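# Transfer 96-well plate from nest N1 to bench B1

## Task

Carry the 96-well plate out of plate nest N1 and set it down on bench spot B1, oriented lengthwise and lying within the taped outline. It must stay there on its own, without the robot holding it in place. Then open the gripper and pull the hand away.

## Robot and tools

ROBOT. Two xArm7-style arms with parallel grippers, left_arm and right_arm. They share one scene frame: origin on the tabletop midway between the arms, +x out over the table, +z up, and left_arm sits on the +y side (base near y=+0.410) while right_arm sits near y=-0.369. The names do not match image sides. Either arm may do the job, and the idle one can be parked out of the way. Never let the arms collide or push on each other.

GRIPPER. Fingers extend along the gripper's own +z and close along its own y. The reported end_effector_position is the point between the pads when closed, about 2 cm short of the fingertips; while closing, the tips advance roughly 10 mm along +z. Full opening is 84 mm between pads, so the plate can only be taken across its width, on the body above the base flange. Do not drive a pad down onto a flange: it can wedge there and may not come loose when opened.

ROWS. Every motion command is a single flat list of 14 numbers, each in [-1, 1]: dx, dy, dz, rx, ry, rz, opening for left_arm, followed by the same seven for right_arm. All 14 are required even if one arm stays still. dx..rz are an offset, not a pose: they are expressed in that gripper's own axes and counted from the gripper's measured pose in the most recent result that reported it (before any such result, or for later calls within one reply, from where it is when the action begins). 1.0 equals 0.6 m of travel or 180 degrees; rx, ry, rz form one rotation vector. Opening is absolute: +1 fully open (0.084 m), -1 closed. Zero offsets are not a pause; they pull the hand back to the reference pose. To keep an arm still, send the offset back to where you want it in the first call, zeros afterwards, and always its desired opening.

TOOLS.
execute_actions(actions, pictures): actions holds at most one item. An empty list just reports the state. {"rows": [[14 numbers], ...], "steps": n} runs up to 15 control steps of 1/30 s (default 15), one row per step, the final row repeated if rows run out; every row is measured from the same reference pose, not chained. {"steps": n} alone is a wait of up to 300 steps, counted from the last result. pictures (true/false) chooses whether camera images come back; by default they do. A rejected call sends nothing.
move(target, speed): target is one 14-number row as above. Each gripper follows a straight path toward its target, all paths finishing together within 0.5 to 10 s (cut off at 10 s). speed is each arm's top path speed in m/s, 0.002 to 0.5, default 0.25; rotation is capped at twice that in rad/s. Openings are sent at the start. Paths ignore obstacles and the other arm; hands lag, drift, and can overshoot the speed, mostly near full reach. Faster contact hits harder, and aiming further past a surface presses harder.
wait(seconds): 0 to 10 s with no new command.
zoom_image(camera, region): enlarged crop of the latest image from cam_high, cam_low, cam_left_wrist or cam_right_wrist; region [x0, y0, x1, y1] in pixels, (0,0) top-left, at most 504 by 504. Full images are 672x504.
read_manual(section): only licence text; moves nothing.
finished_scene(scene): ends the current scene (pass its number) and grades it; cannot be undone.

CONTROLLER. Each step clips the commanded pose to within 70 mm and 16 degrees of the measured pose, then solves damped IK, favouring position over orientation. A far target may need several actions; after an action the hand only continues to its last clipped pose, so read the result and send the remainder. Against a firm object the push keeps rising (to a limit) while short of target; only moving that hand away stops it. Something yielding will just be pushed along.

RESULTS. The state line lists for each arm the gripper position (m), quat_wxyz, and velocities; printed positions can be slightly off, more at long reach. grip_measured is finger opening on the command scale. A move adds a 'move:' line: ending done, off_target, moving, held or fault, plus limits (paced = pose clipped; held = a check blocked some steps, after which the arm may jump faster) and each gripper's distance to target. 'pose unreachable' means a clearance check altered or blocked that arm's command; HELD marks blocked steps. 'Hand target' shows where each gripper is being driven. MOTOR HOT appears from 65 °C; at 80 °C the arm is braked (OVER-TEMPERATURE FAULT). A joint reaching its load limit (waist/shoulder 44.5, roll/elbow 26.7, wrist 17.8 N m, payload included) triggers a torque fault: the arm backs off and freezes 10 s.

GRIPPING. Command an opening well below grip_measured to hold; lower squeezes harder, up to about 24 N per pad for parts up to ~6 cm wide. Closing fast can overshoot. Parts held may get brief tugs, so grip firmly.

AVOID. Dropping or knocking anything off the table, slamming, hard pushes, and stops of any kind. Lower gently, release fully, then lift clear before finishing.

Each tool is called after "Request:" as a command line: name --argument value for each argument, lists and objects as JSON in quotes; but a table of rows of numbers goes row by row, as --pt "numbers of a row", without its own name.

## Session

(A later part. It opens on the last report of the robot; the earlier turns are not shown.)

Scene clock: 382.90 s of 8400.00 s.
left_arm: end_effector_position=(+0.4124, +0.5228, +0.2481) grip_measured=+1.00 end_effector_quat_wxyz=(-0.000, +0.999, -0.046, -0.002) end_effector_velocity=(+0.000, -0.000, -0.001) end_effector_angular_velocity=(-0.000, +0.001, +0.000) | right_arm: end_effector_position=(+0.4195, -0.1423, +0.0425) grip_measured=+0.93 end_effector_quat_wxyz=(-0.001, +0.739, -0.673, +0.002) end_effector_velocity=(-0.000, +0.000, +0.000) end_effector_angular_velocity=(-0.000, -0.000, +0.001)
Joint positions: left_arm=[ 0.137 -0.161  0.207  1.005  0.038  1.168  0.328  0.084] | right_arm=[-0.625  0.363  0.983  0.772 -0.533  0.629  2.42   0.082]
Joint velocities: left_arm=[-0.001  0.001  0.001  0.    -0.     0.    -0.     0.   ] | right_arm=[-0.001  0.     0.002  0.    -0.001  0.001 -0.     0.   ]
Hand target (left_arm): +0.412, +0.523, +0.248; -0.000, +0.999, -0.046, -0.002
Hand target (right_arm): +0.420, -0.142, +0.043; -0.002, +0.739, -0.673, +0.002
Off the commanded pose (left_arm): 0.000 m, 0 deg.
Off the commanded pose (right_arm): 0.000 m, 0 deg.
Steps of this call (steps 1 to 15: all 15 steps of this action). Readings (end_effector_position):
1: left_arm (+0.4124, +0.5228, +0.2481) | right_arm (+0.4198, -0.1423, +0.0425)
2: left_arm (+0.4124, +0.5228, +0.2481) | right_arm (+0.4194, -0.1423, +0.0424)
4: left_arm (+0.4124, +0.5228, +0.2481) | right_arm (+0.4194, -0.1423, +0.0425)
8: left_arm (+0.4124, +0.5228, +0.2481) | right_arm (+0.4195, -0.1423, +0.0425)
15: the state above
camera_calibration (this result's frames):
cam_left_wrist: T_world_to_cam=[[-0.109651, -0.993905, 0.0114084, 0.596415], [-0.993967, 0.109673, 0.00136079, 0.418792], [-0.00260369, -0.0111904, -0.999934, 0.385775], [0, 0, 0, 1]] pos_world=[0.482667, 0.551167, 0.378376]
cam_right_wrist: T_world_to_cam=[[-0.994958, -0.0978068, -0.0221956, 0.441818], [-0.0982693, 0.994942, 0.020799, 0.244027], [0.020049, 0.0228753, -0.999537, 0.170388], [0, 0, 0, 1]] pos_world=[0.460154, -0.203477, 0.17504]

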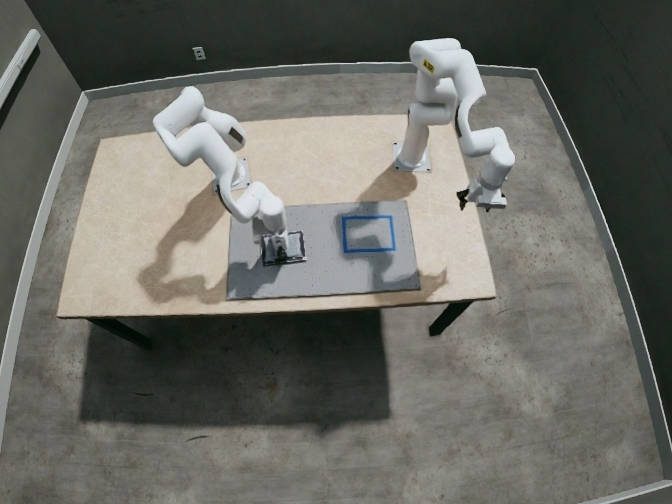

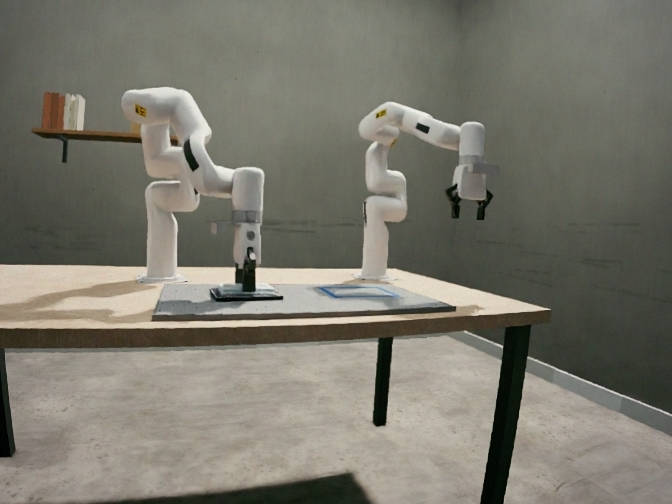

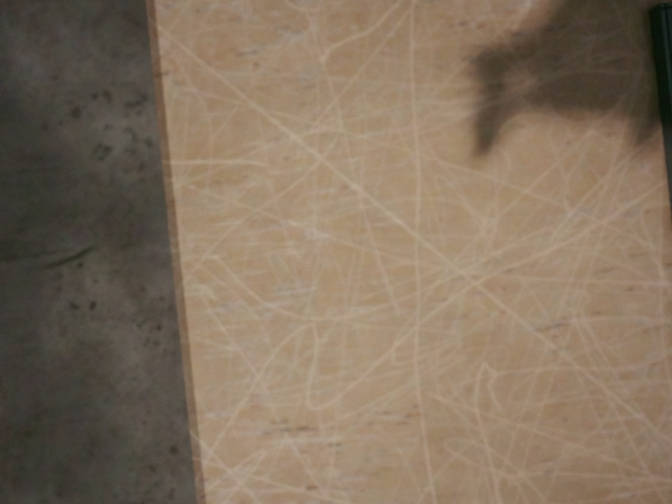

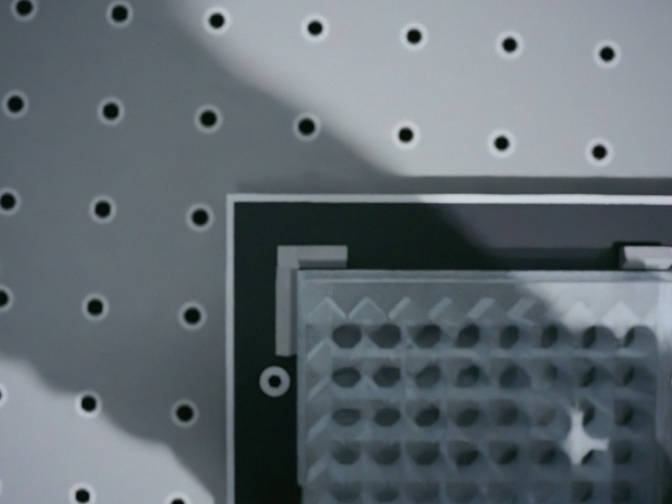

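Request:
move --target '[0, 0, 0, 0, 0, 0, 1, 0, 0, -0.05, 0, 0, 0, -0.6]' --speed 0.04

Request:
move --target '[0, 0, 0, 0, 0, 0, 1, -0.5289, 0.0300, -0.0458, 0, 0, 0.0294, -0.6]' --speed 0.18

Scene clock: 411.40 s of 8400.00 s.
left_arm: end_effector_position=(+0.4124, +0.5228, +0.2481) grip_measured=+1.00 end_effector_quat_wxyz=(-0.000, +0.999, -0.046, -0.002) end_effector_velocity=(+0.000, -0.000, -0.000) end_effector_angular_velocity=(+0.001, +0.001, +0.001) | right_arm: end_effector_position=(+0.4192, -0.1425, +0.0720) grip_measured=+0.93 end_effector_quat_wxyz=(-0.001, +0.739, -0.673, +0.003) end_effector_velocity=(-0.000, -0.001, +0.002) end_effector_angular_velocity=(+0.001, +0.002, -0.003)
Joint positions: left_arm=[ 0.137 -0.161  0.207  1.005  0.038  1.168  0.328  0.084] | right_arm=[-0.72   0.269  1.096  0.773 -0.39   0.683  2.32   0.082]
Joint velocities: left_arm=[-0.     0.001 -0.     0.     0.001 -0.    -0.002  0.   ] | right_arm=[-0.013 -0.008  0.01  -0.002  0.015  0.003 -0.012  0.   ]
Hand target (left_arm): +0.412, +0.523, +0.248; -0.000, +0.999, -0.046, -0.002
Hand target (right_arm): +0.419, -0.142, +0.072; -0.001, +0.739, -0.673, +0.002
Off the commanded pose (left_arm): 0.000 m, 0 deg.
Off the commanded pose (right_arm): 0.001 m, 0 deg.
After step 90, 24.40 s passed at rest.
move: done
camera_calibration (this result's frames):
cam_left_wrist: T_world_to_cam=[[-0.109651, -0.993905, 0.0114084, 0.596415], [-0.993967, 0.109673, 0.00136082, 0.418792], [-0.00260372, -0.0111903, -0.999934, 0.385775], [0, 0, 0, 1]] pos_world=[0.482667, 0.551167, 0.378376]
cam_right_wrist: T_world_to_cam=[[-0.994996, -0.0975519, -0.0216196, 0.442192], [-0.0979877, 0.994985, 0.0201043, 0.243538], [0.0195499, 0.0221221, -0.999564, 0.199978], [0, 0, 0, 1]] pos_world=[0.459933, -0.203604, 0.204555]

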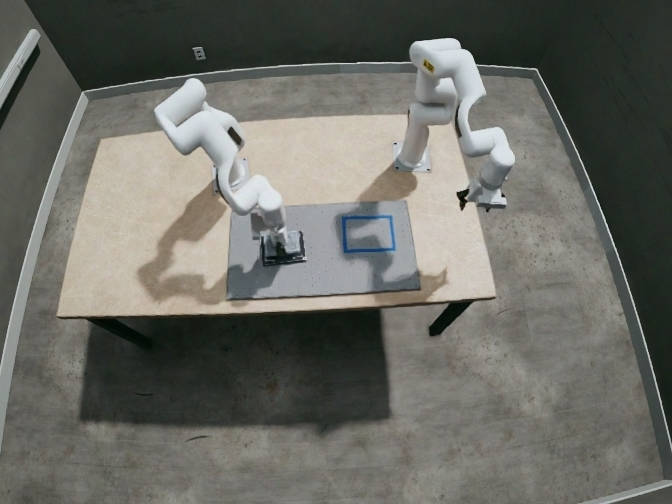

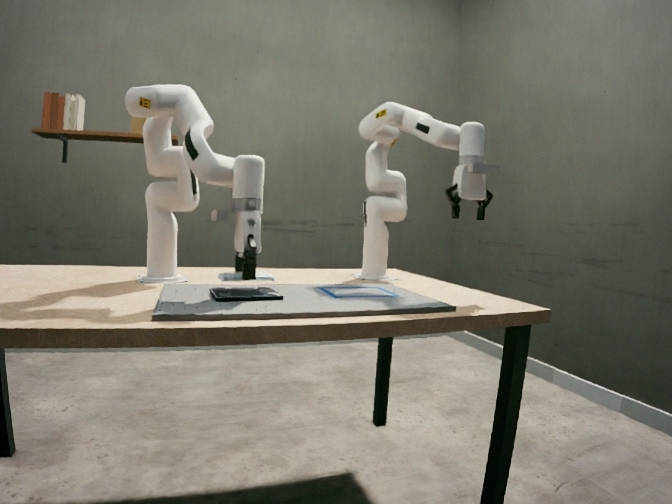

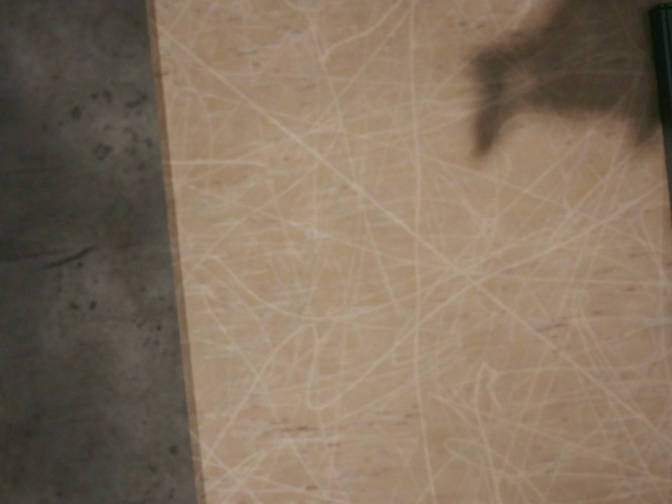

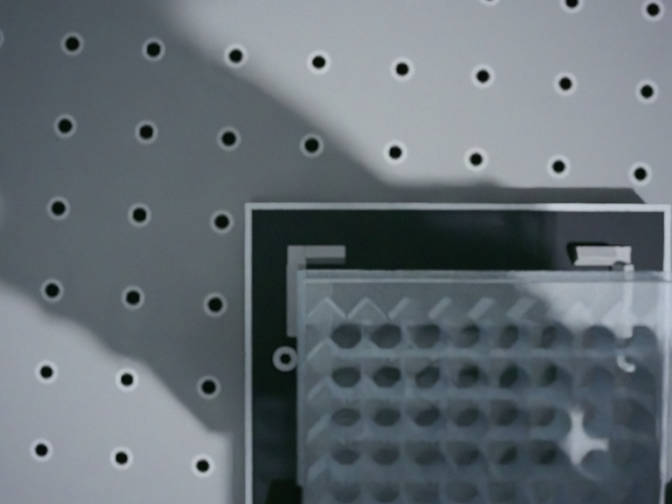

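Scene clock: 413.77 s of 8400.00 s.
left_arm: end_effector_position=(+0.4124, +0.5228, +0.2481) grip_measured=+1.00 end_effector_quat_wxyz=(-0.000, +0.999, -0.046, -0.002) end_effector_velocity=(-0.000, +0.001, -0.001) end_effector_angular_velocity=(+0.001, +0.002, +0.001) | right_arm: end_effector_position=(+0.3731, +0.1714, +0.1008) grip_measured=+0.93 end_effector_quat_wxyz=(+0.003, -0.707, +0.707, -0.003) end_effector_velocity=(-0.002, +0.003, +0.000) end_effector_angular_velocity=(-0.003, +0.004, +0.003)
Joint positions: left_arm=[ 0.137 -0.161  0.207  1.005  0.038  1.168  0.328  0.084] | right_arm=[ 0.272  0.849  0.855  1.7   -0.676  1.154  2.977  0.082]
Joint velocities: left_arm=[ 0.     0.001  0.001 -0.     0.001  0.    -0.001 -0.   ] | right_arm=[ 0.014  0.008 -0.002  0.018  0.002  0.012 -0.003 -0.   ]
Hand target (left_arm): +0.412, +0.523, +0.248; -0.000, +0.999, -0.046, -0.002
Hand target (right_arm): +0.373, +0.172, +0.101; -0.003, +0.707, -0.707, +0.003
Off the commanded pose (left_arm): 0.000 m, 0 deg.
Off the commanded pose (right_arm): 0.003 m, 0 deg.
move: done
camera_calibration (this result's frames):
cam_left_wrist: T_world_to_cam=[[-0.109651, -0.993905, 0.0114083, 0.596415], [-0.993967, 0.109673, 0.00136077, 0.418792], [-0.00260367, -0.0111903, -0.999934, 0.385775], [0, 0, 0, 1]] pos_world=[0.482667, 0.551167, 0.378376]
cam_right_wrist: T_world_to_cam=[[-0.999688, -0.00428606, -0.0246133, 0.413576], [-0.00484582, 0.99973, 0.0227275, -0.109758], [0.0245092, 0.0228397, -0.999439, 0.220807], [0, 0, 0, 1]] pos_world=[0.407503, 0.106458, 0.233357]

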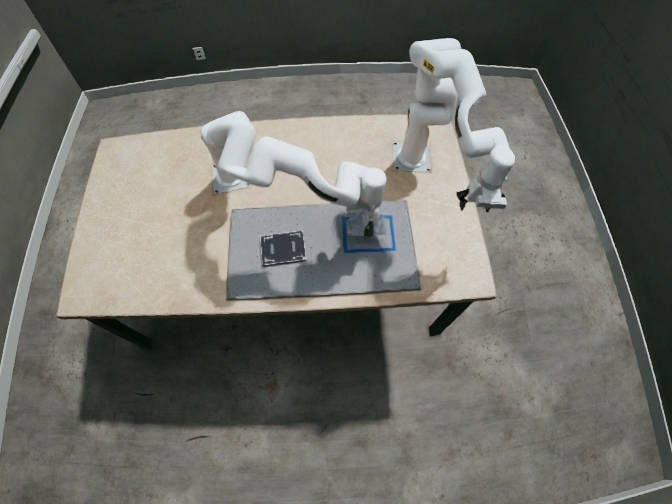

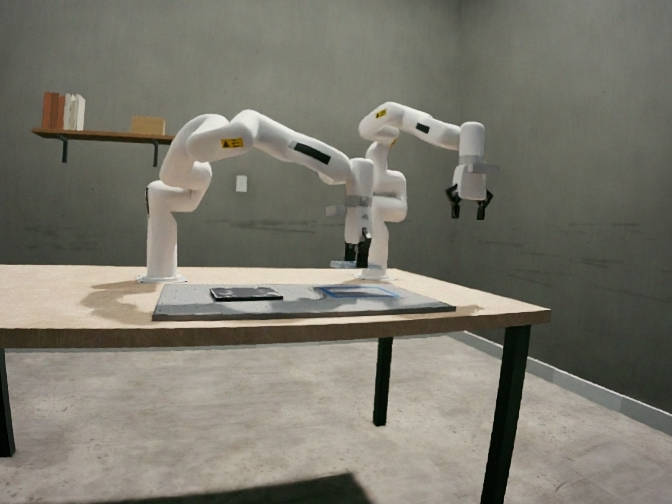

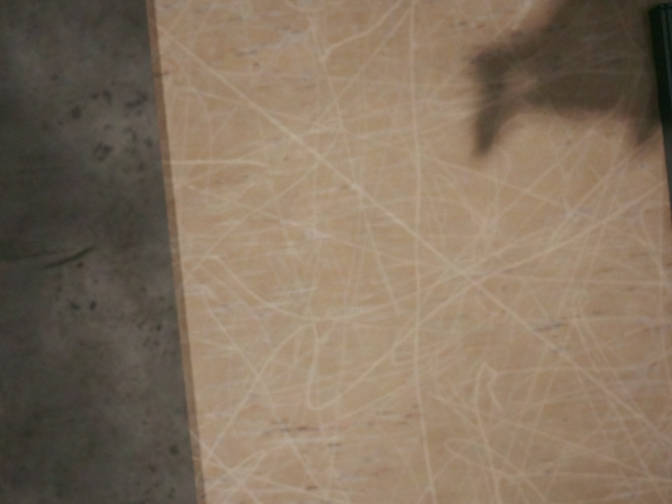

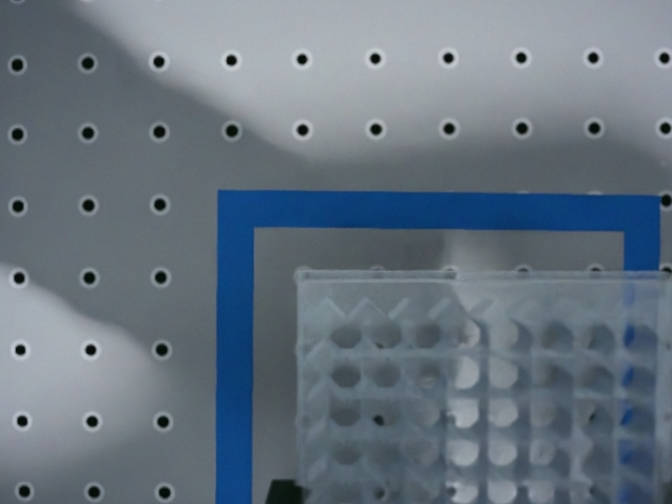

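Request:
move --target '[0, 0, 0, 0, 0, 0, 1, -0.0133, 0.0025, 0.097, 0, 0, 0, -0.6]' --speed 0.08

Request:
zoom_image --camera "cam_low" --region '[305, 255, 411, 310]'

Request:
zoom_image --camera "cam_high" --region '[320, 195, 420, 265]'

Scene clock: 453.07 s of 8400.00 s.
left_arm: end_effector_position=(+0.4124, +0.5228, +0.2481) grip_measured=+1.00 end_effector_quat_wxyz=(-0.000, +0.999, -0.046, -0.002) end_effector_velocity=(+0.000, -0.000, +0.000) end_effector_angular_velocity=(+0.001, -0.000, -0.001) | right_arm: end_effector_position=(+0.3721, +0.1798, +0.0434) grip_measured=+0.93 end_effector_quat_wxyz=(+0.003, -0.707, +0.707, -0.002) end_effector_velocity=(-0.000, -0.001, -0.003) end_effector_angular_velocity=(-0.003, +0.002, -0.001)
Joint positions: left_arm=[ 0.137 -0.161  0.207  1.005  0.038  1.168  0.328  0.084] | right_arm=[ 0.315  0.948  0.801  1.709 -0.736  1.068  3.009  0.082]
Joint velocities: left_arm=[ 0.001 -0.    -0.001  0.     0.001 -0.     0.     0.   ] | right_arm=[ 0.002  0.006 -0.004  0.001 -0.001 -0.002  0.001 -0.   ]
Hand target (left_arm): +0.412, +0.523, +0.248; -0.000, +0.999, -0.046, -0.002
Hand target (right_arm): +0.372, +0.180, +0.043; -0.003, +0.707, -0.707, +0.002
Off the commanded pose (left_arm): 0.000 m, 0 deg.
Off the commanded pose (right_arm): 0.001 m, 0 deg.
After step 90, 35.17 s passed at rest.
move: done
camera_calibration (this result's frames):
cam_left_wrist: T_world_to_cam=[[-0.109651, -0.993905, 0.0114084, 0.596415], [-0.993967, 0.109673, 0.00136081, 0.418792], [-0.00260371, -0.0111904, -0.999934, 0.385775], [0, 0, 0, 1]] pos_world=[0.482667, 0.551167, 0.378376]
cam_right_wrist: T_world_to_cam=[[-0.999685, -0.00420029, -0.024746, 0.411215], [-0.00478839, 0.999706, 0.0237544, -0.116907], [0.024639, 0.0238654, -0.999412, 0.162998], [0, 0, 0, 1]] pos_world=[0.406509, 0.114709, 0.175855]

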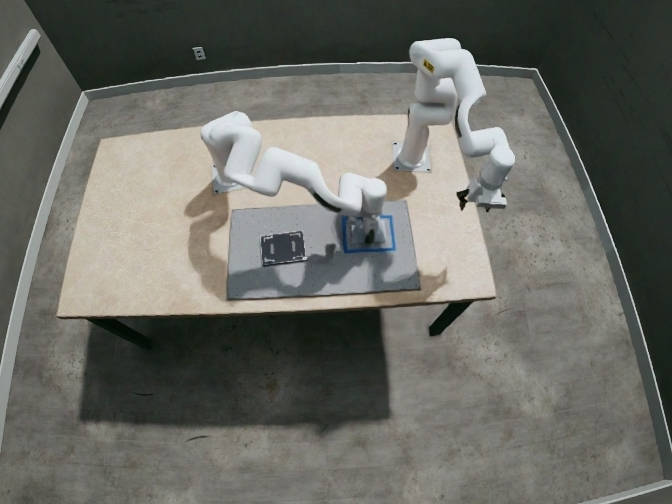

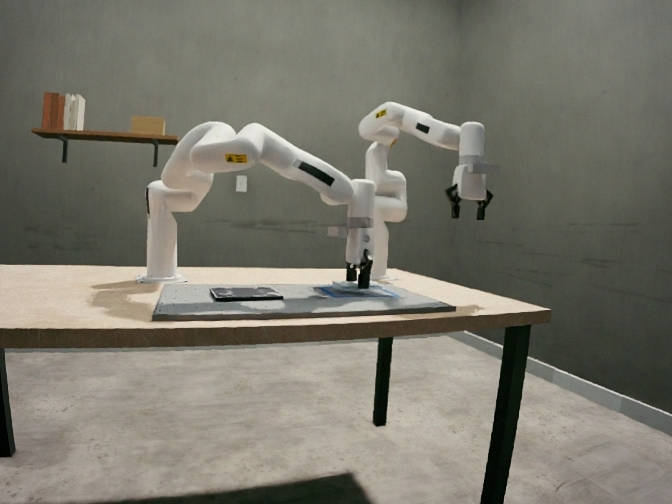

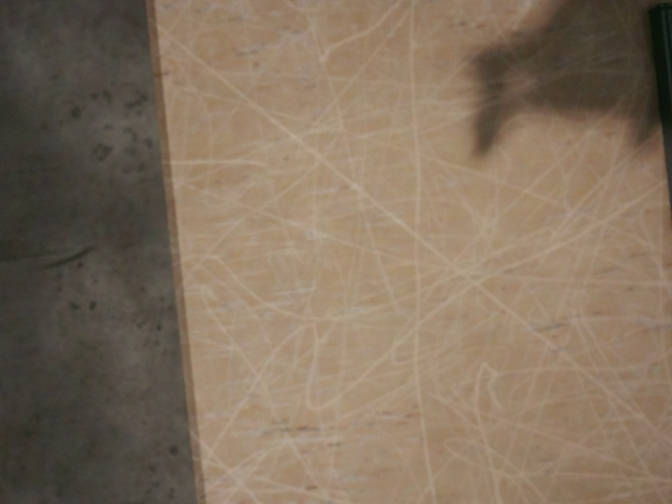

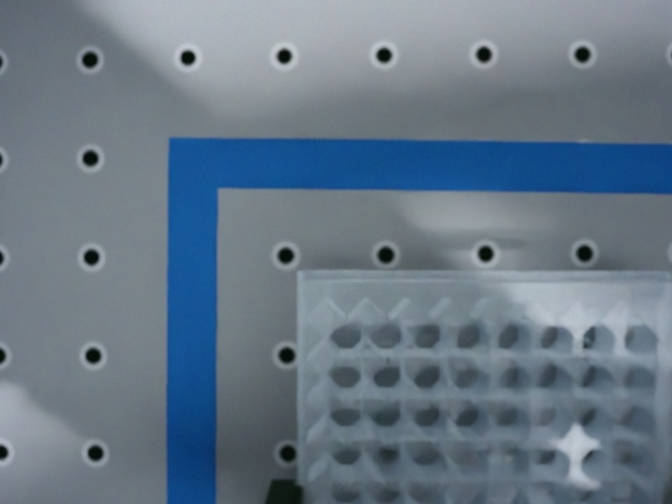

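Region (305, 255, 411, 310) of cam_low's 672x504 image, scaled by 4.755, with more detail than that image has; it fills the top 262 rows of this view, and the rest is white.

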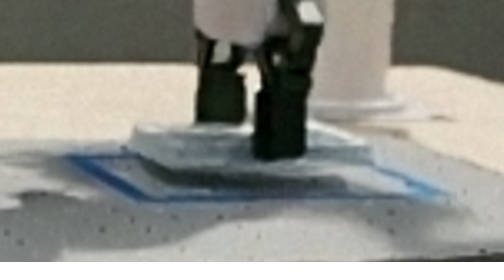

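Region (320, 195, 420, 265) of cam_high's 672x504 image, scaled by 5.040, with more detail than that image has; it fills the top 353 rows of this view, and the rest is white.

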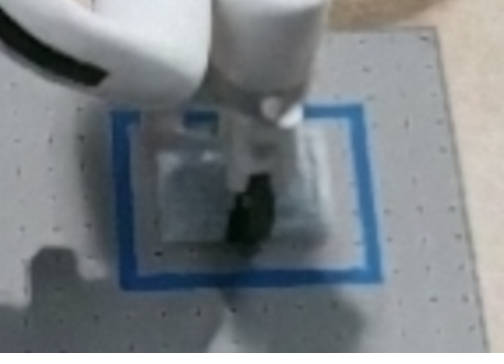

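Request:
move --target '[0, 0, 0, 0, 0, 0, 1, 0, 0, 0.013, 0, 0, 0, -0.6]' --speed 0.01

Request:
zoom_image --camera "cam_low" --region '[305, 255, 411, 310]'

Scene clock: 468.23 s of 8400.00 s.
left_arm: end_effector_position=(+0.4124, +0.5228, +0.2481) grip_measured=+1.00 end_effector_quat_wxyz=(-0.000, +0.999, -0.046, -0.002) end_effector_velocity=(+0.000, -0.000, -0.000) end_effector_angular_velocity=(+0.000, +0.000, +0.000) | right_arm: end_effector_position=(+0.3721, +0.1798, +0.0357) grip_measured=+0.93 end_effector_quat_wxyz=(+0.003, -0.707, +0.707, -0.002) end_effector_velocity=(+0.001, +0.001, -0.000) end_effector_angular_velocity=(+0.003, -0.002, +0.000)
Joint positions: left_arm=[ 0.137 -0.161  0.207  1.005  0.038  1.168  0.328  0.084] | right_arm=[ 0.319  0.96   0.794  1.708 -0.743  1.056  3.013  0.082]
Joint velocities: left_arm=[-0.    -0.    -0.    -0.     0.     0.    -0.001 -0.   ] | right_arm=[ 0.     0.002 -0.     0.001 -0.002 -0.004  0.    -0.   ]
Hand target (left_arm): +0.412, +0.523, +0.248; -0.000, +0.999, -0.046, -0.002
Hand target (right_arm): +0.372, +0.180, +0.036; -0.003, +0.707, -0.707, +0.002
Off the commanded pose (left_arm): 0.000 m, 0 deg.
Off the commanded pose (right_arm): 0.000 m, 0 deg.
After step 90, 11.23 s passed at rest.
move: done
camera_calibration (this result's frames):
cam_left_wrist: T_world_to_cam=[[-0.109651, -0.993905, 0.0114085, 0.596415], [-0.993967, 0.109673, 0.00136072, 0.418792], [-0.00260363, -0.0111904, -0.999934, 0.385775], [0, 0, 0, 1]] pos_world=[0.482667, 0.551167, 0.378376]
cam_right_wrist: T_world_to_cam=[[-0.999688, -0.00421288, -0.0246231, 0.411057], [-0.00479553, 0.999709, 0.0236519, -0.116713], [0.0245163, 0.0237626, -0.999417, 0.15538], [0, 0, 0, 1]] pos_world=[0.406559, 0.114718, 0.168172]

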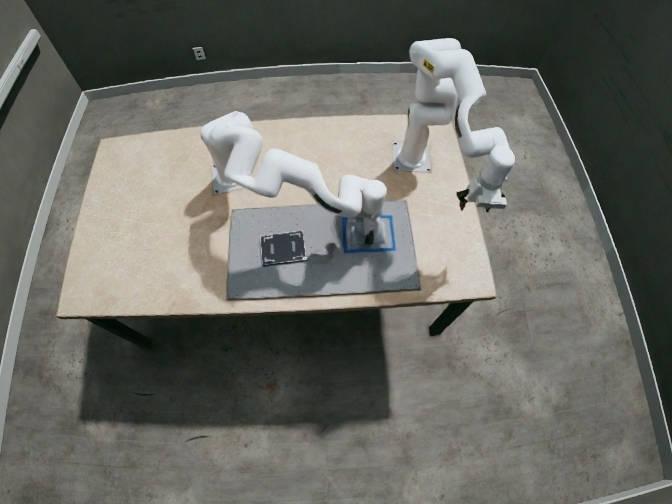

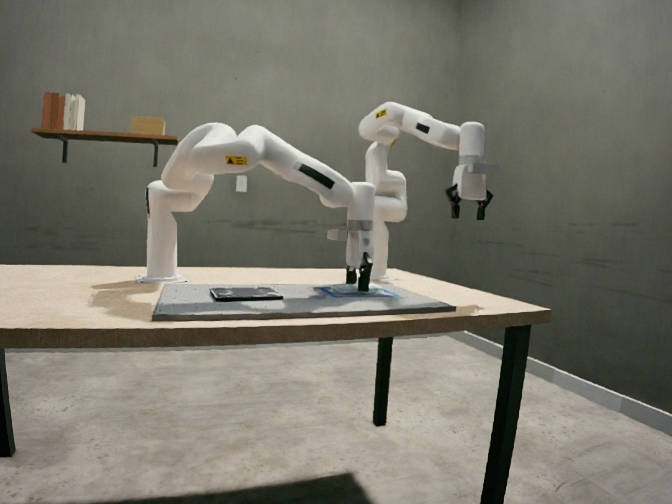

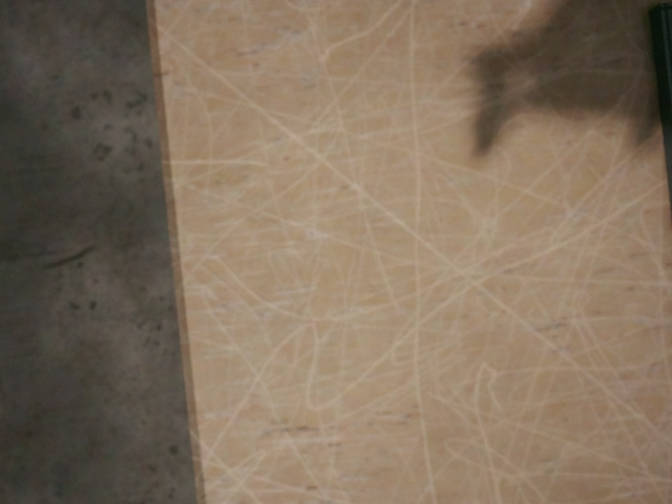

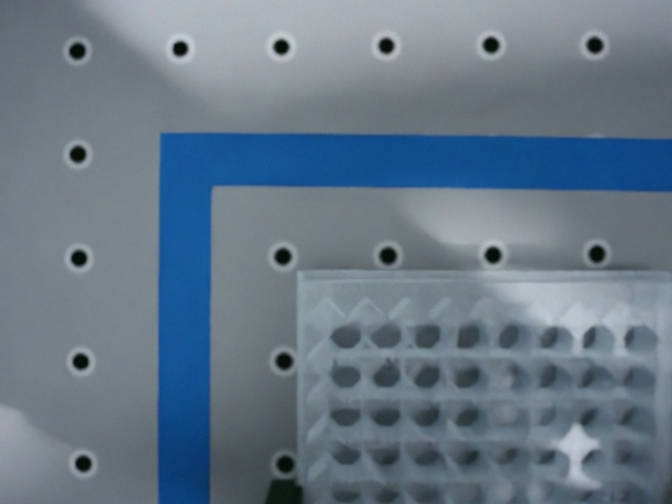

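Region (305, 255, 411, 310) of cam_low's 672x504 image, scaled by 4.755, with more detail than that image has; it fills the top 262 rows of this view, and the rest is white.

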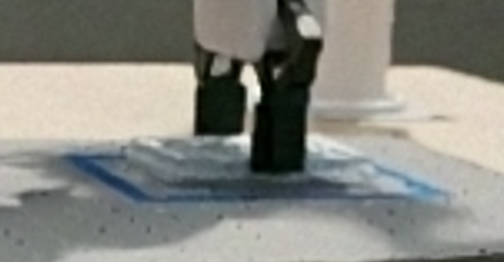

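Request:
move --target '[0, 0, 0, 0, 0, 0, 1, 0, 0, 0.0035, 0, 0, 0, -0.6]' --speed 0.004

Request:
zoom_image --camera "cam_low" --region '[305, 255, 411, 310]'

Scene clock: 477.07 s of 8400.00 s.
left_arm: end_effector_position=(+0.4124, +0.5228, +0.2481) grip_measured=+1.00 end_effector_quat_wxyz=(-0.000, +0.999, -0.046, -0.002) end_effector_velocity=(+0.000, -0.000, +0.000) end_effector_angular_velocity=(-0.000, -0.001, -0.001) | right_arm: end_effector_position=(+0.3721, +0.1798, +0.0337) grip_measured=+0.93 end_effector_quat_wxyz=(+0.003, -0.707, +0.707, -0.002) end_effector_velocity=(-0.000, +0.000, -0.000) end_effector_angular_velocity=(+0.000, -0.001, +0.001)
Joint positions: left_arm=[ 0.137 -0.161  0.207  1.005  0.038  1.168  0.328  0.084] | right_arm=[ 0.32   0.963  0.792  1.708 -0.745  1.053  3.013  0.082]
Joint velocities: left_arm=[-0.    -0.    -0.001  0.    -0.    -0.     0.001 -0.   ] | right_arm=[ 0.001  0.001 -0.     0.    -0.002 -0.     0.    -0.   ]
Hand target (left_arm): +0.412, +0.523, +0.248; -0.000, +0.999, -0.046, -0.002
Hand target (right_arm): +0.372, +0.180, +0.034; -0.003, +0.707, -0.707, +0.002
Off the commanded pose (left_arm): 0.000 m, 0 deg.
Off the commanded pose (right_arm): 0.000 m, 0 deg.
After step 90, 5.10 s passed at rest.
move: done
camera_calibration (this result's frames):
cam_left_wrist: T_world_to_cam=[[-0.109651, -0.993905, 0.0114084, 0.596415], [-0.993967, 0.109673, 0.00136058, 0.418792], [-0.00260348, -0.0111903, -0.999934, 0.385775], [0, 0, 0, 1]] pos_world=[0.482667, 0.551167, 0.378376]
cam_right_wrist: T_world_to_cam=[[-0.999689, -0.00421621, -0.0245844, 0.411013], [-0.00479706, 0.99971, 0.0236158, -0.116658], [0.0244776, 0.0237264, -0.999419, 0.153342], [0, 0, 0, 1]] pos_world=[0.406572, 0.114719, 0.166112]

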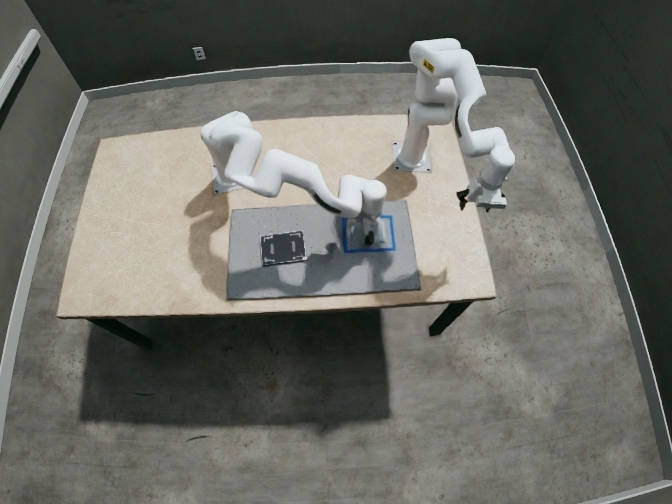

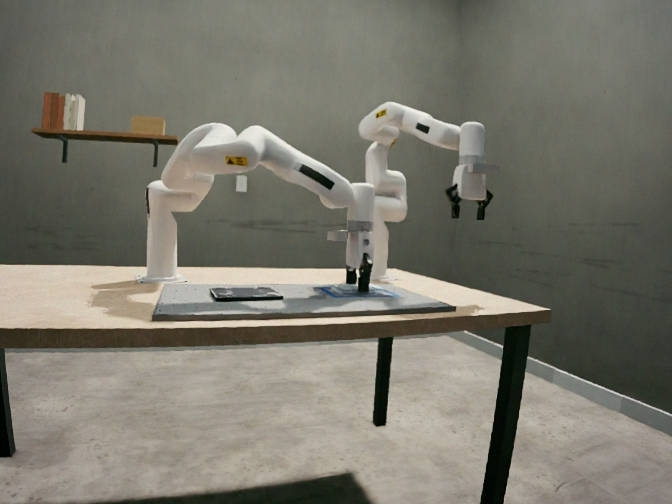

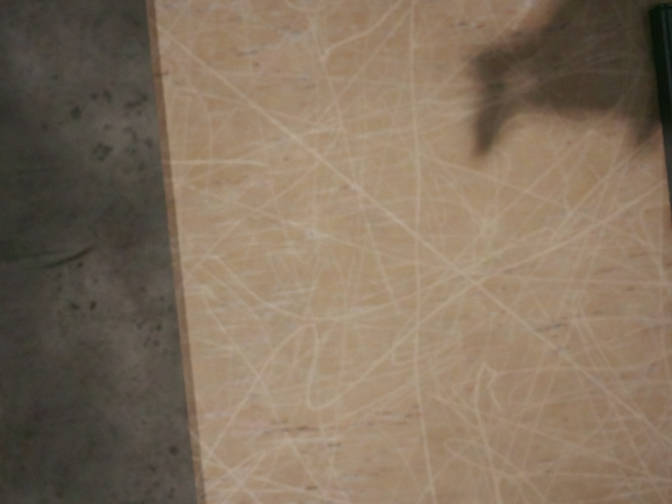

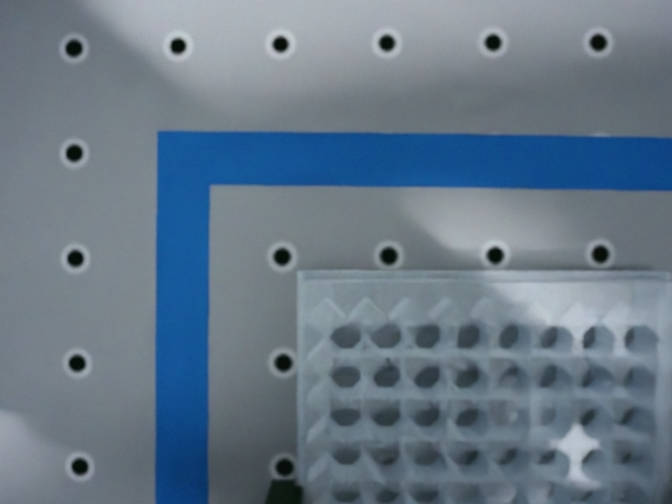

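Region (305, 255, 411, 310) of cam_low's 672x504 image, scaled by 4.755, with more detail than that image has; it fills the top 262 rows of this view, and the rest is white.

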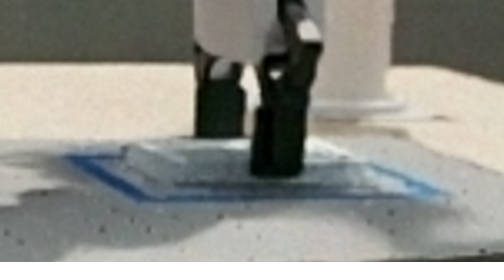

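Request:
move --target '[0, 0, 0, 0, 0, 0, 1, 0, 0, 0.0028, 0, 0, 0, -0.6]' --speed 0.003

Request:
zoom_image --camera "cam_low" --region '[305, 255, 411, 310]'

Scene clock: 494.87 s of 8400.00 s.
left_arm: end_effector_position=(+0.4124, +0.5228, +0.2481) grip_measured=+1.00 end_effector_quat_wxyz=(-0.000, +0.999, -0.046, -0.002) end_effector_velocity=(-0.000, +0.000, -0.000) end_effector_angular_velocity=(-0.000, -0.000, +0.002) | right_arm: end_effector_position=(+0.3723, +0.1802, +0.0327) grip_measured=+0.93 end_effector_quat_wxyz=(+0.004, -0.707, +0.707, -0.002) end_effector_velocity=(+0.001, -0.001, -0.001) end_effector_angular_velocity=(-0.000, +0.001, -0.003)
Joint positions: left_arm=[ 0.137 -0.161  0.207  1.005  0.038  1.168  0.328  0.084] | right_arm=[ 0.32   0.965  0.791  1.708 -0.747  1.05   3.014  0.082]
Joint velocities: left_arm=[-0.    -0.     0.001 -0.     0.     0.    -0.001  0.   ] | right_arm=[-0.002  0.001 -0.001 -0.     0.001 -0.001  0.001  0.   ]
Hand target (left_arm): +0.412, +0.523, +0.248; -0.000, +0.999, -0.046, -0.002
Hand target (right_arm): +0.372, +0.180, +0.032; -0.003, +0.707, -0.707, +0.002
Off the commanded pose (left_arm): 0.000 m, 0 deg.
Off the commanded pose (right_arm): 0.001 m, 0 deg.
After step 90, 14.03 s passed at rest.
move: done
camera_calibration (this result's frames):
cam_left_wrist: T_world_to_cam=[[-0.109651, -0.993905, 0.0114083, 0.596415], [-0.993967, 0.109673, 0.00136055, 0.418792], [-0.00260344, -0.0111902, -0.999934, 0.385775], [0, 0, 0, 1]] pos_world=[0.482667, 0.551166, 0.378376]
cam_right_wrist: T_world_to_cam=[[-0.999678, -0.00415601, -0.0250501, 0.41111], [-0.00477377, 0.999685, 0.0246519, -0.117023], [0.0249398, 0.0247635, -0.999382, 0.151971], [0, 0, 0, 1]] pos_world=[0.406628, 0.114931, 0.16506]

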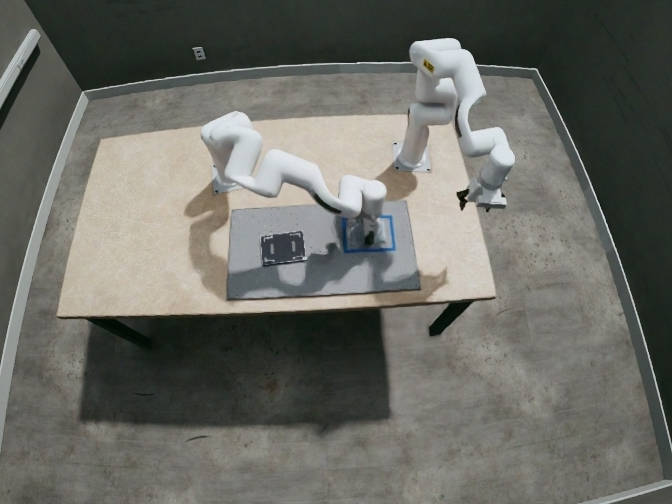

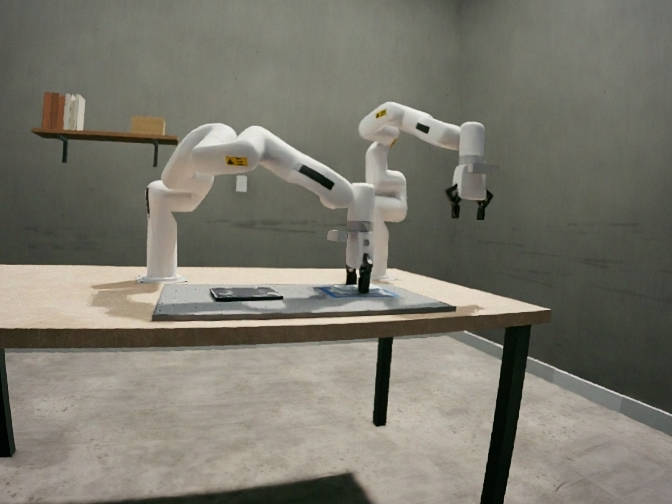

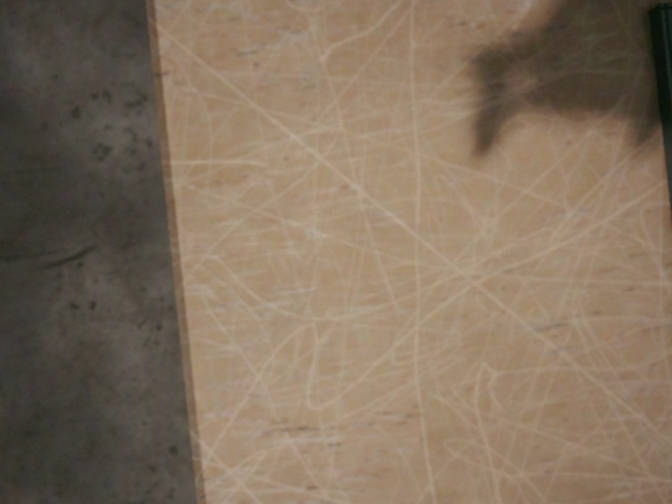

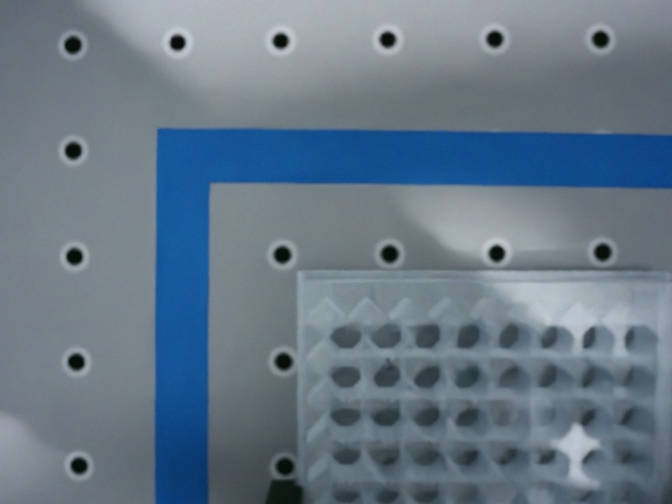

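Region (305, 255, 411, 310) of cam_low's 672x504 image, scaled by 4.755, with more detail than that image has; it fills the top 262 rows of this view, and the rest is white.

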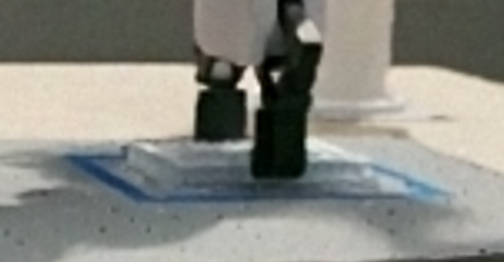

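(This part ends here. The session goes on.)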